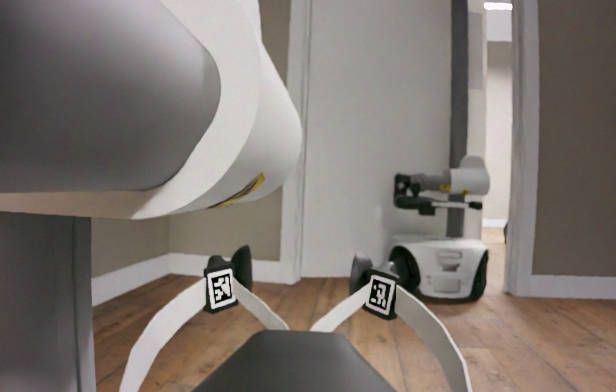

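Call:
execute_actions(actions=[{"r1":{"base":{"strafe_m":-0.55}}}], cameras=["r1_head_right_camera","r2_head_camera"])

Scene clock: 150.30 s.
r1.base_odometry: x=-4.592 y=+2.771 heading=-1.842 (m, m, rad; r1's odometry frame)
r1.turned_by_wheels: +0.000 (rad since the last result)
r1.turned_by_imu: +0.043 (rad since the last result)
r1.base_tilt: forward=+1.0 right=-0.7 (deg)
r1.lidar_m: 0.25 0.31 1.74 1.81 0.54 0.66 1.93 1.02 1.34 0.25 0.25 -
r1.base_status: done
r1.joint_positions: lift_m=+0.190 arm_m=-0.002 wrist_yaw_rad=+3.137 wrist_pitch_rad=-0.004 wrist_roll_rad=-0.018 gripper_m=+0.057
r1.joint_status: not commanded
r1.motor_effort: lift_m=+15(15) arm_m=-1(1) wrist_yaw_rad=-1(1) wrist_pitch_rad=-9(10) wrist_roll_rad=+1(0) gripper_m=-3(5) wheel_0=+8(22) wheel_1=-5(20) wheel_2=+1(0) (%)
r1.hand_pose: x=-0.1195 y=+0.0887 z=+0.3695 quat_wxyz=(+0.002, +0.002, -0.009, +1.000) (m; r1's base frame)
r1.wrist_depth_mm: - 137 - - 1863 798 554 / - 117 153 - 1863 820 544 / - 124 167 - 1863 809 549 / 140 140 - - 1921 831 554 / 1138 - - - 1366 809 554 / 233 1205 200 1138 202 798 544 / 229 809 878 - 891 691 554
r2.base_odometry: x=-0.577 y=+1.053 heading=+1.509 (m, m, rad; r2's odometry frame)
r2.turned_by_wheels: +0.000 (rad since the last result)
r2.turned_by_imu: +0.002 (rad since the last result)
r2.base_tilt: forward=-0.2 right=+1.1 (deg)
r2.lidar_m: 0.40 1.22 0.88 0.79 0.86 1.14 1.75 1.86 2.52 3.28 1.21 0.47
r2.base_status: not commanded
r2.joint_positions: lift_m=+0.750 arm_m=+0.002 wrist_yaw_rad=+0.000 wrist_pitch_rad=+0.204 wrist_roll_rad=+0.008 gripper_m=+0.051
r2.joint_status: not commanded
r2.motor_effort: lift_m=+18(18) arm_m=-6(6) wrist_yaw_rad=+0(2) wrist_pitch_rad=-11(11) wrist_roll_rad=-1(0) gripper_m=-27(24) wheel_0=+7(7) wheel_1=+3(3) wheel_2=+6(6) (%)
r2.hand_pose: x=+0.4557 y=-0.0874 z=+0.8700 quat_wxyz=(+0.995, +0.004, +0.102, +0.000) (m; r2's base frame)
r2.wrist_depth_mm: 1078 1060 1060 1060 1060 1042 - / 1138 1118 1098 1098 1098 1060 - / 1160 1138 1138 1098 1078 1098 - / 1182 1182 1138 1118 216 1138 - / 1255 1205 218 176 175 1160 - / 1229 175 198 190 191 175 - / 1281 1255 198 140 173 1205 1537
r3.base_odometry: x=-3.972 y=+1.488 heading=-1.996 (m, m, rad; r3's odometry frame)
r3.turned_by_wheels: +0.000 (rad since the last result)
r3.turned_by_imu: +0.000 (rad since the last result)
r3.base_tilt: forward=+0.8 right=+0.4 (deg)
r3.lidar_m: 0.78 1.11 1.22 1.31 1.40 1.59 1.38 0.27 0.25 - 0.25 0.27
r3.base_status: not commanded
r3.joint_positions: lift_m=+0.182 arm_m=-0.001 wrist_yaw_rad=+3.243 wrist_pitch_rad=-0.017 wrist_roll_rad=+0.014 gripper_m=+0.057
r3.joint_status: not commanded
r3.motor_effort: lift_m=+19(19) arm_m=-1(1) wrist_yaw_rad=+3(2) wrist_pitch_rad=-6(6) wrist_roll_rad=-2(2) gripper_m=-4(2) wheel_0=-4(3) wheel_1=+2(2) wheel_2=+0(0) (%)
r3.hand_pose: x=-0.1258 y=+0.0579 z=+0.3656 quat_wxyz=(-0.051, +0.008, +0.008, +0.999) (m; r3's base frame)
r3.wrist_depth_mm: - - 130 1537 - - 1336 / - - 130 1618 - - 1366 / - 107 131 1618 - - 1366 / 138 134 177 1576 - - 1366 / 199 1308 1499 1618 1863 1808 1366 / 199 1078 976 1205 196 1229 1205 / 202 750 831 - 820 820 866
pictures: r1_head_right_camera, r2_head_camera
Images, in order (width x height): r1_head_right_camera 420x672, r2_head_camera 420x560.

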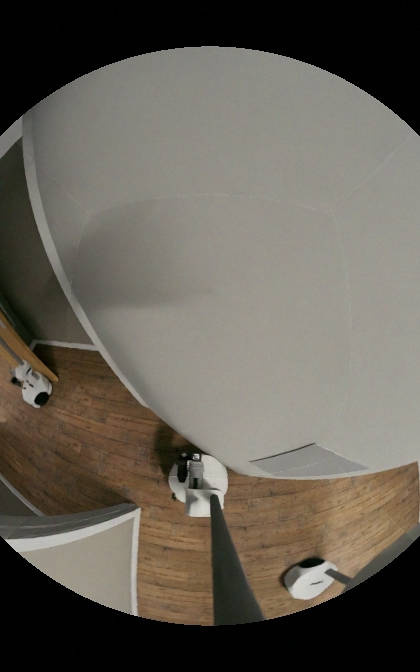

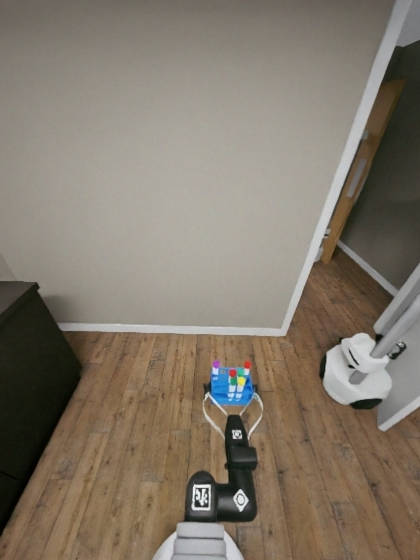

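Call:
execute_actions(actions=[{"r1":{"base":{"rotate_rad":0.8}},"r2":{"base":{"rotate_rad":-0.62},"pace":"slow"}}], cameras=[])

Call:
execute_actions(actions=[{"r1":{"base":{"strafe_m":-0.52}},"r2":{"base":{"translate_m":0.4}}}], cameras=["r1_head_right_camera","r2_head_camera","r2_head_left_camera"])

Scene clock: 155.90 s.
r1.base_odometry: x=-4.591 y=+2.771 heading=-1.043 (m, m, rad; r1's odometry frame)
r1.turned_by_wheels: +0.799 (rad since the last result)
r1.turned_by_imu: +0.803 (rad since the last result)
r1.base_tilt: forward=+1.0 right=-0.7 (deg)
r1.lidar_m: 0.54 1.80 0.56 0.54 0.97 1.34 0.92 2.73 0.25 - 0.25 0.26
r1.base_status: done
r1.joint_positions: lift_m=+0.190 arm_m=-0.002 wrist_yaw_rad=+3.137 wrist_pitch_rad=-0.004 wrist_roll_rad=-0.018 gripper_m=+0.057
r1.joint_status: not commanded
r1.motor_effort: lift_m=+14(15) arm_m=-1(1) wrist_yaw_rad=-1(1) wrist_pitch_rad=-9(8) wrist_roll_rad=+0(1) gripper_m=-1(3) wheel_0=+4(4) wheel_1=-8(10) wheel_2=-12(19) (%)
r1.hand_pose: x=-0.1195 y=+0.0887 z=+0.3695 quat_wxyz=(+0.002, +0.002, -0.009, +1.000) (m; r1's base frame)
r1.wrist_depth_mm: - 137 - 1576 - - - / - 116 153 - - - 1756 / - 124 167 - - 1921 1661 / 140 140 - - - 1921 1661 / 1618 - - 1464 1661 1983 1756 / 233 1205 201 1138 203 1205 1160 / 229 809 891 - 891 809 842
r2.base_odometry: x=-0.577 y=+1.053 heading=+0.891 (m, m, rad; r2's odometry frame)
r2.turned_by_wheels: -0.619 (rad since the last result)
r2.turned_by_imu: -0.607 (rad since the last result)
r2.base_tilt: forward=-0.2 right=+1.0 (deg)
r2.lidar_m: 0.40 1.34 1.40 0.91 0.83 0.82 1.08 1.74 1.78 2.29 3.25 0.50
r2.base_status: done
r2.joint_positions: lift_m=+0.750 arm_m=+0.002 wrist_yaw_rad=+0.000 wrist_pitch_rad=+0.204 wrist_roll_rad=+0.008 gripper_m=+0.051
r2.joint_status: not commanded
r2.motor_effort: lift_m=+18(17) arm_m=-5(6) wrist_yaw_rad=-3(1) wrist_pitch_rad=-11(9) wrist_roll_rad=+2(1) gripper_m=-26(29) wheel_0=+8(9) wheel_1=+4(11) wheel_2=+6(11) (%)
r2.hand_pose: x=+0.4557 y=-0.0874 z=+0.8700 quat_wxyz=(+0.995, +0.004, +0.102, +0.000) (m; r2's base frame)
r2.wrist_depth_mm: 946 1042 1182 - - 991 - / 976 1078 1229 - - 991 - / 991 1118 1229 - 1863 976 - / 991 1138 1229 - 216 1025 - / 1008 1160 218 176 174 1042 - / 1060 175 199 191 193 175 - / 1060 1205 198 141 172 1078 1537
r3.base_odometry: x=-3.972 y=+1.488 heading=-1.996 (m, m, rad; r3's odometry frame)
r3.turned_by_wheels: +0.000 (rad since the last result)
r3.turned_by_imu: +0.000 (rad since the last result)
r3.base_tilt: forward=+0.7 right=+0.5 (deg)
r3.lidar_m: 0.82 1.12 1.21 1.30 1.40 1.58 1.37 0.29 0.25 - 0.25 0.27
r3.base_status: not commanded
r3.joint_positions: lift_m=+0.182 arm_m=-0.001 wrist_yaw_rad=+3.243 wrist_pitch_rad=-0.017 wrist_roll_rad=+0.014 gripper_m=+0.057
r3.joint_status: not commanded
r3.motor_effort: lift_m=+19(19) arm_m=-1(1) wrist_yaw_rad=+1(2) wrist_pitch_rad=-6(6) wrist_roll_rad=-2(2) gripper_m=-3(4) wheel_0=-4(3) wheel_1=+2(2) wheel_2=+0(0) (%)
r3.hand_pose: x=-0.1258 y=+0.0579 z=+0.3656 quat_wxyz=(-0.051, +0.008, +0.008, +0.999) (m; r3's base frame)
r3.wrist_depth_mm: - - 130 1499 - - 1336 / - - 130 1576 - - 1366 / - 107 131 1576 - - 1366 / 138 134 177 1661 - - 1366 / 199 1308 1499 1661 1808 1863 1336 / 199 1098 976 1182 196 1255 1205 / 202 759 842 - 831 820 866
pictures: none
No camera images: the call's "cameras" was empty. Leave "cameras" out to get every camera's image.

Scene clock: 158.97 s.
r1.base_odometry: x=-5.040 y=+2.510 heading=-1.043 (m, m, rad; r1's odometry frame)
r1.turned_by_wheels: +0.000 (rad since the last result)
r1.turned_by_imu: +0.076 (rad since the last result)
r1.base_tilt: forward=+1.0 right=-0.7 (deg)
r1.lidar_m: 0.26 0.51 1.10 1.03 0.80 0.98 2.55 2.32 2.33 2.43 - 0.25
r1.base_status: done
r1.joint_positions: lift_m=+0.190 arm_m=-0.002 wrist_yaw_rad=+3.137 wrist_pitch_rad=-0.004 wrist_roll_rad=-0.018 gripper_m=+0.057
r1.joint_status: not commanded
r1.motor_effort: lift_m=+15(15) arm_m=-1(1) wrist_yaw_rad=-1(3) wrist_pitch_rad=-11(9) wrist_roll_rad=+0(0) gripper_m=-2(0) wheel_0=+17(17) wheel_1=-6(17) wheel_2=-9(9) (%)
r1.hand_pose: x=-0.1195 y=+0.0886 z=+0.3695 quat_wxyz=(+0.002, +0.002, -0.009, +1.000) (m; r1's base frame)
r1.wrist_depth_mm: - 137 - - - - - / - 117 154 - - - - / - 124 167 - - - 1983 / 140 140 - - - - - / 1618 - - - - 1229 1025 / 234 1182 201 1138 202 1008 891 / 230 809 878 - 891 809 854
r2.base_odometry: x=-0.326 y=+1.364 heading=+0.891 (m, m, rad; r2's odometry frame)
r2.turned_by_wheels: +0.000 (rad since the last result)
r2.turned_by_imu: -0.001 (rad since the last result)
r2.base_tilt: forward=-0.1 right=+1.2 (deg)
r2.lidar_m: 0.40 1.02 1.05 1.15 1.06 1.09 1.38 2.08 2.10 2.67 1.04 0.46
r2.base_status: done
r2.joint_positions: lift_m=+0.750 arm_m=+0.002 wrist_yaw_rad=+0.000 wrist_pitch_rad=+0.204 wrist_roll_rad=+0.008 gripper_m=+0.051
r2.joint_status: not commanded
r2.motor_effort: lift_m=+18(17) arm_m=-6(5) wrist_yaw_rad=-2(2) wrist_pitch_rad=-9(11) wrist_roll_rad=+0(1) gripper_m=-28(28) wheel_0=+5(10) wheel_1=+2(8) wheel_2=-3(19) (%)
r2.hand_pose: x=+0.4557 y=-0.0874 z=+0.8700 quat_wxyz=(+0.995, +0.004, +0.102, +0.000) (m; r2's base frame)
r2.wrist_depth_mm: 707 778 - - - 1182 1008 / 715 788 - - - 1182 1025 / 732 809 904 - - 1229 1060 / 741 842 917 - 216 1229 1060 / 759 842 218 176 175 1229 1060 / 778 175 199 190 193 175 1078 / 798 917 199 140 173 1229 866
r3.base_odometry: x=-3.972 y=+1.488 heading=-1.996 (m, m, rad; r3's odometry frame)
r3.turned_by_wheels: +0.000 (rad since the last result)
r3.turned_by_imu: +0.000 (rad since the last result)
r3.base_tilt: forward=+0.7 right=+0.4 (deg)
r3.lidar_m: 0.81 1.11 1.19 1.31 1.40 1.59 1.39 0.26 0.25 - 0.25 0.28
r3.base_status: not commanded
r3.joint_positions: lift_m=+0.182 arm_m=-0.001 wrist_yaw_rad=+3.243 wrist_pitch_rad=-0.017 wrist_roll_rad=+0.014 gripper_m=+0.057
r3.joint_status: not commanded
r3.motor_effort: lift_m=+19(19) arm_m=-1(1) wrist_yaw_rad=+3(1) wrist_pitch_rad=-6(6) wrist_roll_rad=-2(2) gripper_m=-3(3) wheel_0=-3(4) wheel_1=+2(2) wheel_2=+0(0) (%)
r3.hand_pose: x=-0.1258 y=+0.0579 z=+0.3656 quat_wxyz=(-0.051, +0.008, +0.008, +0.999) (m; r3's base frame)
r3.wrist_depth_mm: - - 130 1537 - - 1336 / - - 130 1618 - - 1336 / - 107 131 1618 - - 1366 / 138 134 177 1618 - - 1336 / 199 1308 1576 1576 - - 1366 / 199 1118 976 1205 196 1229 1229 / 202 750 854 - 831 820 866
pictures: r1_head_right_camera, r2_head_camera, r2_head_left_camera
Images, in order (width x height): r1_head_right_camera 420x672, r2_head_camera 420x560, r2_head_left_camera 420x672.

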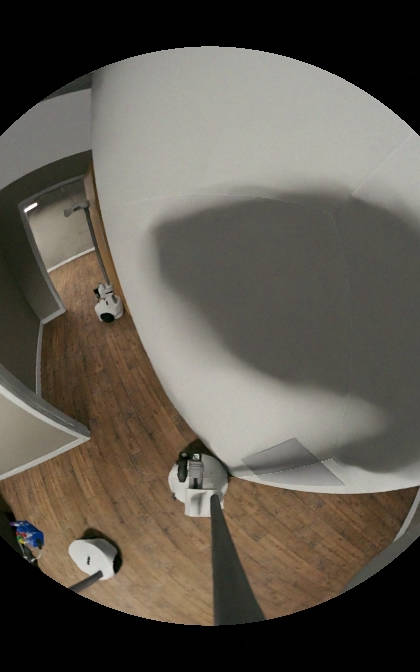

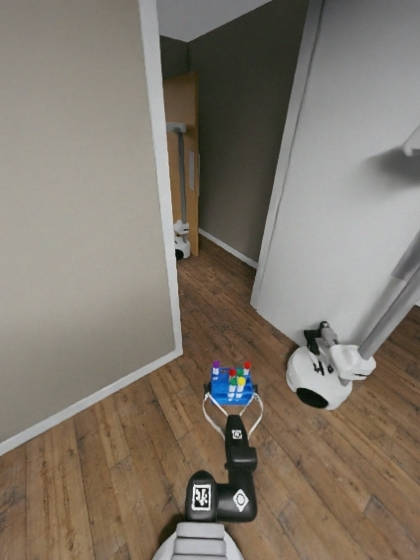

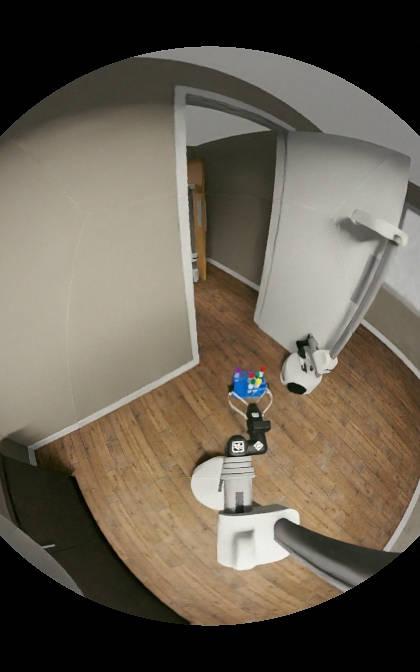

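Call:
execute_actions(actions=[{"r2":{"base":{"strafe_m":-0.2},"joints":{"wrist_yaw_rad":0.35},"pace":"fast"}}], cameras=[])

Call:
execute_actions(actions=[{"r2":{"base":{"translate_m":1.12},"pace":"fast"}}], cameras=[])

Call:
execute_actions(actions=[{"r2":{"base":{"rotate_rad":0.63}}}], cameras=["r2_head_camera","r2_head_left_camera"])

Scene clock: 172.17 s.
r1.base_odometry: x=-5.040 y=+2.510 heading=-1.043 (m, m, rad; r1's odometry frame)
r1.turned_by_wheels: +0.000 (rad since the last result)
r1.turned_by_imu: -0.001 (rad since the last result)
r1.base_tilt: forward=+1.0 right=-0.7 (deg)
r1.lidar_m: 0.25 0.50 1.10 1.01 0.69 0.75 2.54 2.33 2.35 2.44 - 0.25
r1.base_status: not commanded
r1.joint_positions: lift_m=+0.190 arm_m=-0.002 wrist_yaw_rad=+3.137 wrist_pitch_rad=-0.004 wrist_roll_rad=-0.018 gripper_m=+0.057
r1.joint_status: not commanded
r1.motor_effort: lift_m=+15(15) arm_m=-1(0) wrist_yaw_rad=-1(1) wrist_pitch_rad=-9(8) wrist_roll_rad=+1(0) gripper_m=-2(4) wheel_0=+17(17) wheel_1=-6(6) wheel_2=-9(9) (%)
r1.hand_pose: x=-0.1195 y=+0.0886 z=+0.3695 quat_wxyz=(+0.002, +0.002, -0.009, +1.000) (m; r1's base frame)
r1.wrist_depth_mm: - 137 - - - - - / - 116 153 - - - - / - 124 167 - - - - / 140 140 - - - - - / 1618 - - - 1160 1042 1921 / 234 1205 201 1138 203 866 946 / 229 809 891 - 878 809 854
r2.base_odometry: x=-0.171 y=+1.238 heading=+0.892 (m, m, rad; r2's odometry frame)
r2.turned_by_wheels: +0.000 (rad since the last result)
r2.turned_by_imu: +0.003 (rad since the last result)
r2.base_tilt: forward=-0.2 right=+1.1 (deg)
r2.lidar_m: 0.41 1.15 1.15 1.35 1.22 1.25 1.59 1.96 2.01 2.54 2.84 0.90
r2.base_status: done
r2.joint_positions: lift_m=+0.750 arm_m=+0.002 wrist_yaw_rad=+0.350 wrist_pitch_rad=+0.204 wrist_roll_rad=+0.008 gripper_m=+0.051
r2.joint_status: all done
r2.motor_effort: lift_m=+18(18) arm_m=-6(5) wrist_yaw_rad=+1(7) wrist_pitch_rad=-11(11) wrist_roll_rad=-1(0) gripper_m=-24(24) wheel_0=+3(16) wheel_1=+2(15) wheel_2=+0(2) (%)
r2.hand_pose: x=+0.4685 y=+0.0147 z=+0.8699 quat_wxyz=(+0.980, -0.014, +0.101, +0.173) (m; r2's base frame)
r2.wrist_depth_mm: 809 854 904 - - - 1118 / 842 878 904 - - - 1118 / 866 917 931 - - - 1138 / 866 917 960 991 216 - 1118 / 904 931 219 176 174 - 1118 / 931 175 199 190 191 175 1118 / 946 991 198 140 173 1397 1042
r3.base_odometry: x=-3.972 y=+1.488 heading=-1.996 (m, m, rad; r3's odometry frame)
r3.turned_by_wheels: +0.000 (rad since the last result)
r3.turned_by_imu: +0.000 (rad since the last result)
r3.base_tilt: forward=+0.8 right=+0.2 (deg)
r3.lidar_m: 0.84 1.11 1.24 1.30 1.40 1.57 1.39 0.28 0.25 - 0.25 0.26
r3.base_status: not commanded
r3.joint_positions: lift_m=+0.182 arm_m=-0.001 wrist_yaw_rad=+3.243 wrist_pitch_rad=-0.017 wrist_roll_rad=+0.014 gripper_m=+0.057
r3.joint_status: not commanded
r3.motor_effort: lift_m=+19(19) arm_m=-1(1) wrist_yaw_rad=+1(3) wrist_pitch_rad=-6(6) wrist_roll_rad=-2(1) gripper_m=-2(3) wheel_0=-4(4) wheel_1=+2(2) wheel_2=+0(0) (%)
r3.hand_pose: x=-0.1258 y=+0.0579 z=+0.3656 quat_wxyz=(-0.051, +0.008, +0.008, +0.999) (m; r3's base frame)
r3.wrist_depth_mm: - - 130 1499 - - 1336 / - - 130 1618 - - 1336 / - 107 131 1618 - - 1366 / 138 134 177 1618 - - 1366 / 200 1336 1576 1618 - - 1397 / 198 1078 946 1205 196 1205 1229 / 202 750 831 - 820 820 878
pictures: none
No camera images: the call's "cameras" was empty. Leave "cameras" out to get every camera's image.

Scene clock: 176.37 s.
r1.base_odometry: x=-5.040 y=+2.510 heading=-1.043 (m, m, rad; r1's odometry frame)
r1.turned_by_wheels: +0.000 (rad since the last result)
r1.turned_by_imu: -0.001 (rad since the last result)
r1.base_tilt: forward=+1.0 right=-0.7 (deg)
r1.lidar_m: 0.25 0.52 0.44 0.43 2.09 2.30 2.55 2.33 2.35 2.44 - 0.25
r1.base_status: not commanded
r1.joint_positions: lift_m=+0.190 arm_m=-0.002 wrist_yaw_rad=+3.137 wrist_pitch_rad=-0.004 wrist_roll_rad=-0.018 gripper_m=+0.057
r1.joint_status: not commanded
r1.motor_effort: lift_m=+15(15) arm_m=-1(1) wrist_yaw_rad=-1(1) wrist_pitch_rad=-8(7) wrist_roll_rad=+0(1) gripper_m=+0(2) wheel_0=+17(17) wheel_1=-6(5) wheel_2=-9(9) (%)
r1.hand_pose: x=-0.1195 y=+0.0886 z=+0.3695 quat_wxyz=(+0.002, +0.002, -0.009, +1.000) (m; r1's base frame)
r1.wrist_depth_mm: - 136 - - - - - / - 117 153 - - - - / - 124 167 - - - 1983 / 140 140 - - - - 1983 / 1661 - - - - - 1983 / 233 1182 201 1138 202 1205 1160 / 229 798 891 - 891 798 842
r2.base_odometry: x=+0.533 y=+2.110 heading=+0.892 (m, m, rad; r2's odometry frame)
r2.turned_by_wheels: +0.000 (rad since the last result)
r2.turned_by_imu: -0.003 (rad since the last result)
r2.base_tilt: forward=-0.2 right=+1.2 (deg)
r2.lidar_m: 0.41 1.64 0.51 0.39 0.73 1.91 2.42 2.86 0.42 0.40 0.55 0.55
r2.base_status: done
r2.joint_positions: lift_m=+0.750 arm_m=+0.002 wrist_yaw_rad=+0.350 wrist_pitch_rad=+0.204 wrist_roll_rad=+0.008 gripper_m=+0.051
r2.joint_status: not commanded
r2.motor_effort: lift_m=+18(18) arm_m=-5(5) wrist_yaw_rad=+0(1) wrist_pitch_rad=-11(11) wrist_roll_rad=+0(0) gripper_m=-25(28) wheel_0=+4(12) wheel_1=+3(9) wheel_2=-1(16) (%)
r2.hand_pose: x=+0.4685 y=+0.0147 z=+0.8699 quat_wxyz=(+0.980, -0.014, +0.101, +0.173) (m; r2's base frame)
r2.wrist_depth_mm: - - - 1618 - 1397 1042 / - - - 1618 1983 1397 1078 / - - - 1661 1983 1397 1078 / - - - 1618 216 1397 1098 / - - 219 176 174 1397 1078 / 1756 175 200 200 191 174 1078 / 1430 1464 198 140 173 1308 1008
r3.base_odometry: x=-3.972 y=+1.488 heading=-1.996 (m, m, rad; r3's odometry frame)
r3.turned_by_wheels: +0.000 (rad since the last result)
r3.turned_by_imu: +0.000 (rad since the last result)
r3.base_tilt: forward=+0.7 right=+0.4 (deg)
r3.lidar_m: 0.83 1.11 1.21 1.30 1.40 1.60 1.38 0.28 0.25 - 0.25 0.26
r3.base_status: not commanded
r3.joint_positions: lift_m=+0.182 arm_m=-0.001 wrist_yaw_rad=+3.243 wrist_pitch_rad=-0.017 wrist_roll_rad=+0.014 gripper_m=+0.057
r3.joint_status: not commanded
r3.motor_effort: lift_m=+19(19) arm_m=-1(1) wrist_yaw_rad=+1(1) wrist_pitch_rad=-6(6) wrist_roll_rad=-2(2) gripper_m=-4(3) wheel_0=-4(4) wheel_1=+2(2) wheel_2=-1(0) (%)
r3.hand_pose: x=-0.1258 y=+0.0579 z=+0.3656 quat_wxyz=(-0.051, +0.008, +0.008, +0.999) (m; r3's base frame)
r3.wrist_depth_mm: - - 130 1499 - - 1366 / - - 130 1576 - - 1366 / - 107 131 1661 - - 1366 / 138 134 177 1618 - - 1366 / 198 1336 1537 1618 1661 1756 1366 / 199 1098 960 1229 196 1255 1229 / 202 750 842 - 820 820 866
pictures: none
No camera images: the call's "cameras" was empty. Leave "cameras" out to get every camera's image.

Scene clock: 177.77 s.
r1.base_odometry: x=-5.040 y=+2.510 heading=-1.043 (m, m, rad; r1's odometry frame)
r1.turned_by_wheels: +0.000 (rad since the last result)
r1.turned_by_imu: +0.000 (rad since the last result)
r1.base_tilt: forward=+1.0 right=-0.7 (deg)
r1.lidar_m: 0.25 0.53 0.43 0.42 2.08 2.33 2.55 2.34 2.37 2.44 - 0.25
r1.base_status: not commanded
r1.joint_positions: lift_m=+0.190 arm_m=-0.002 wrist_yaw_rad=+3.137 wrist_pitch_rad=-0.004 wrist_roll_rad=-0.018 gripper_m=+0.057
r1.joint_status: not commanded
r1.motor_effort: lift_m=+15(15) arm_m=-1(1) wrist_yaw_rad=-2(1) wrist_pitch_rad=-8(10) wrist_roll_rad=-1(1) gripper_m=-3(5) wheel_0=+17(17) wheel_1=-6(6) wheel_2=-9(9) (%)
r1.hand_pose: x=-0.1195 y=+0.0886 z=+0.3695 quat_wxyz=(+0.002, +0.002, -0.009, +1.000) (m; r1's base frame)
r1.wrist_depth_mm: - 136 - - - - - / - 116 153 - - - - / - 124 167 - - - 1983 / 140 140 - - - - - / 1618 - - - - - 1921 / 233 1182 201 1138 202 1205 1160 / 229 798 891 - 891 820 854
r2.base_odometry: x=+0.533 y=+2.110 heading=+1.521 (m, m, rad; r2's odometry frame)
r2.turned_by_wheels: +0.629 (rad since the last result)
r2.turned_by_imu: +0.620 (rad since the last result)
r2.base_tilt: forward=-0.2 right=+1.1 (deg)
r2.lidar_m: 0.39 0.43 0.39 1.06 1.98 2.70 2.87 0.43 0.45 0.55 0.58 1.66
r2.base_status: done
r2.joint_positions: lift_m=+0.750 arm_m=+0.002 wrist_yaw_rad=+0.350 wrist_pitch_rad=+0.204 wrist_roll_rad=+0.008 gripper_m=+0.051
r2.joint_status: not commanded
r2.motor_effort: lift_m=+19(19) arm_m=-5(5) wrist_yaw_rad=-1(0) wrist_pitch_rad=-11(11) wrist_roll_rad=+0(1) gripper_m=-29(27) wheel_0=-6(13) wheel_1=-3(9) wheel_2=-6(12) (%)
r2.hand_pose: x=+0.4685 y=+0.0148 z=+0.8699 quat_wxyz=(+0.980, -0.014, +0.101, +0.173) (m; r2's base frame)
r2.wrist_depth_mm: 878 1098 1499 - - - - / 878 1118 1499 - - - - / 904 1118 1464 - - - - / 931 1160 1397 - 216 - - / 917 1205 219 176 173 - 1756 / 946 175 199 200 192 174 1366 / 931 1229 199 140 173 1366 1182
r3.base_odometry: x=-3.972 y=+1.488 heading=-1.996 (m, m, rad; r3's odometry frame)
r3.turned_by_wheels: +0.000 (rad since the last result)
r3.turned_by_imu: +0.000 (rad since the last result)
r3.base_tilt: forward=+0.8 right=+0.5 (deg)
r3.lidar_m: 0.83 1.09 1.20 1.31 1.40 1.33 1.40 0.26 0.25 - 0.25 0.26
r3.base_status: not commanded
r3.joint_positions: lift_m=+0.182 arm_m=-0.001 wrist_yaw_rad=+3.243 wrist_pitch_rad=-0.017 wrist_roll_rad=+0.014 gripper_m=+0.057
r3.joint_status: not commanded
r3.motor_effort: lift_m=+19(19) arm_m=-1(1) wrist_yaw_rad=+2(2) wrist_pitch_rad=-6(6) wrist_roll_rad=-2(2) gripper_m=-1(3) wheel_0=-4(3) wheel_1=+2(2) wheel_2=+0(0) (%)
r3.hand_pose: x=-0.1258 y=+0.0579 z=+0.3656 quat_wxyz=(-0.051, +0.008, +0.008, +0.999) (m; r3's base frame)
r3.wrist_depth_mm: - - 130 1537 - - 1366 / - - 130 1618 - - 1336 / - 107 131 1618 - - 1336 / 138 134 177 1618 - - 1366 / 200 1308 1537 1618 1708 1618 1397 / 199 1098 976 1205 196 1229 1229 / 202 750 854 - 831 809 866
pictures: r2_head_camera, r2_head_left_camera
Images, in order (width x height): r2_head_camera 420x560, r2_head_left_camera 420x672.

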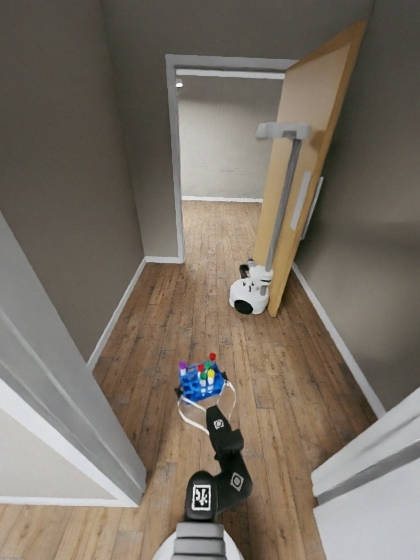

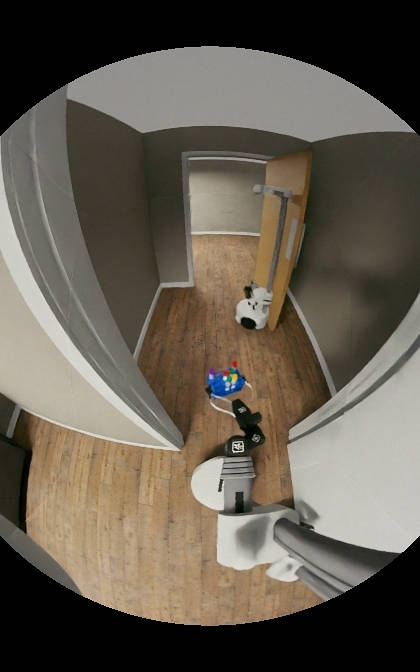

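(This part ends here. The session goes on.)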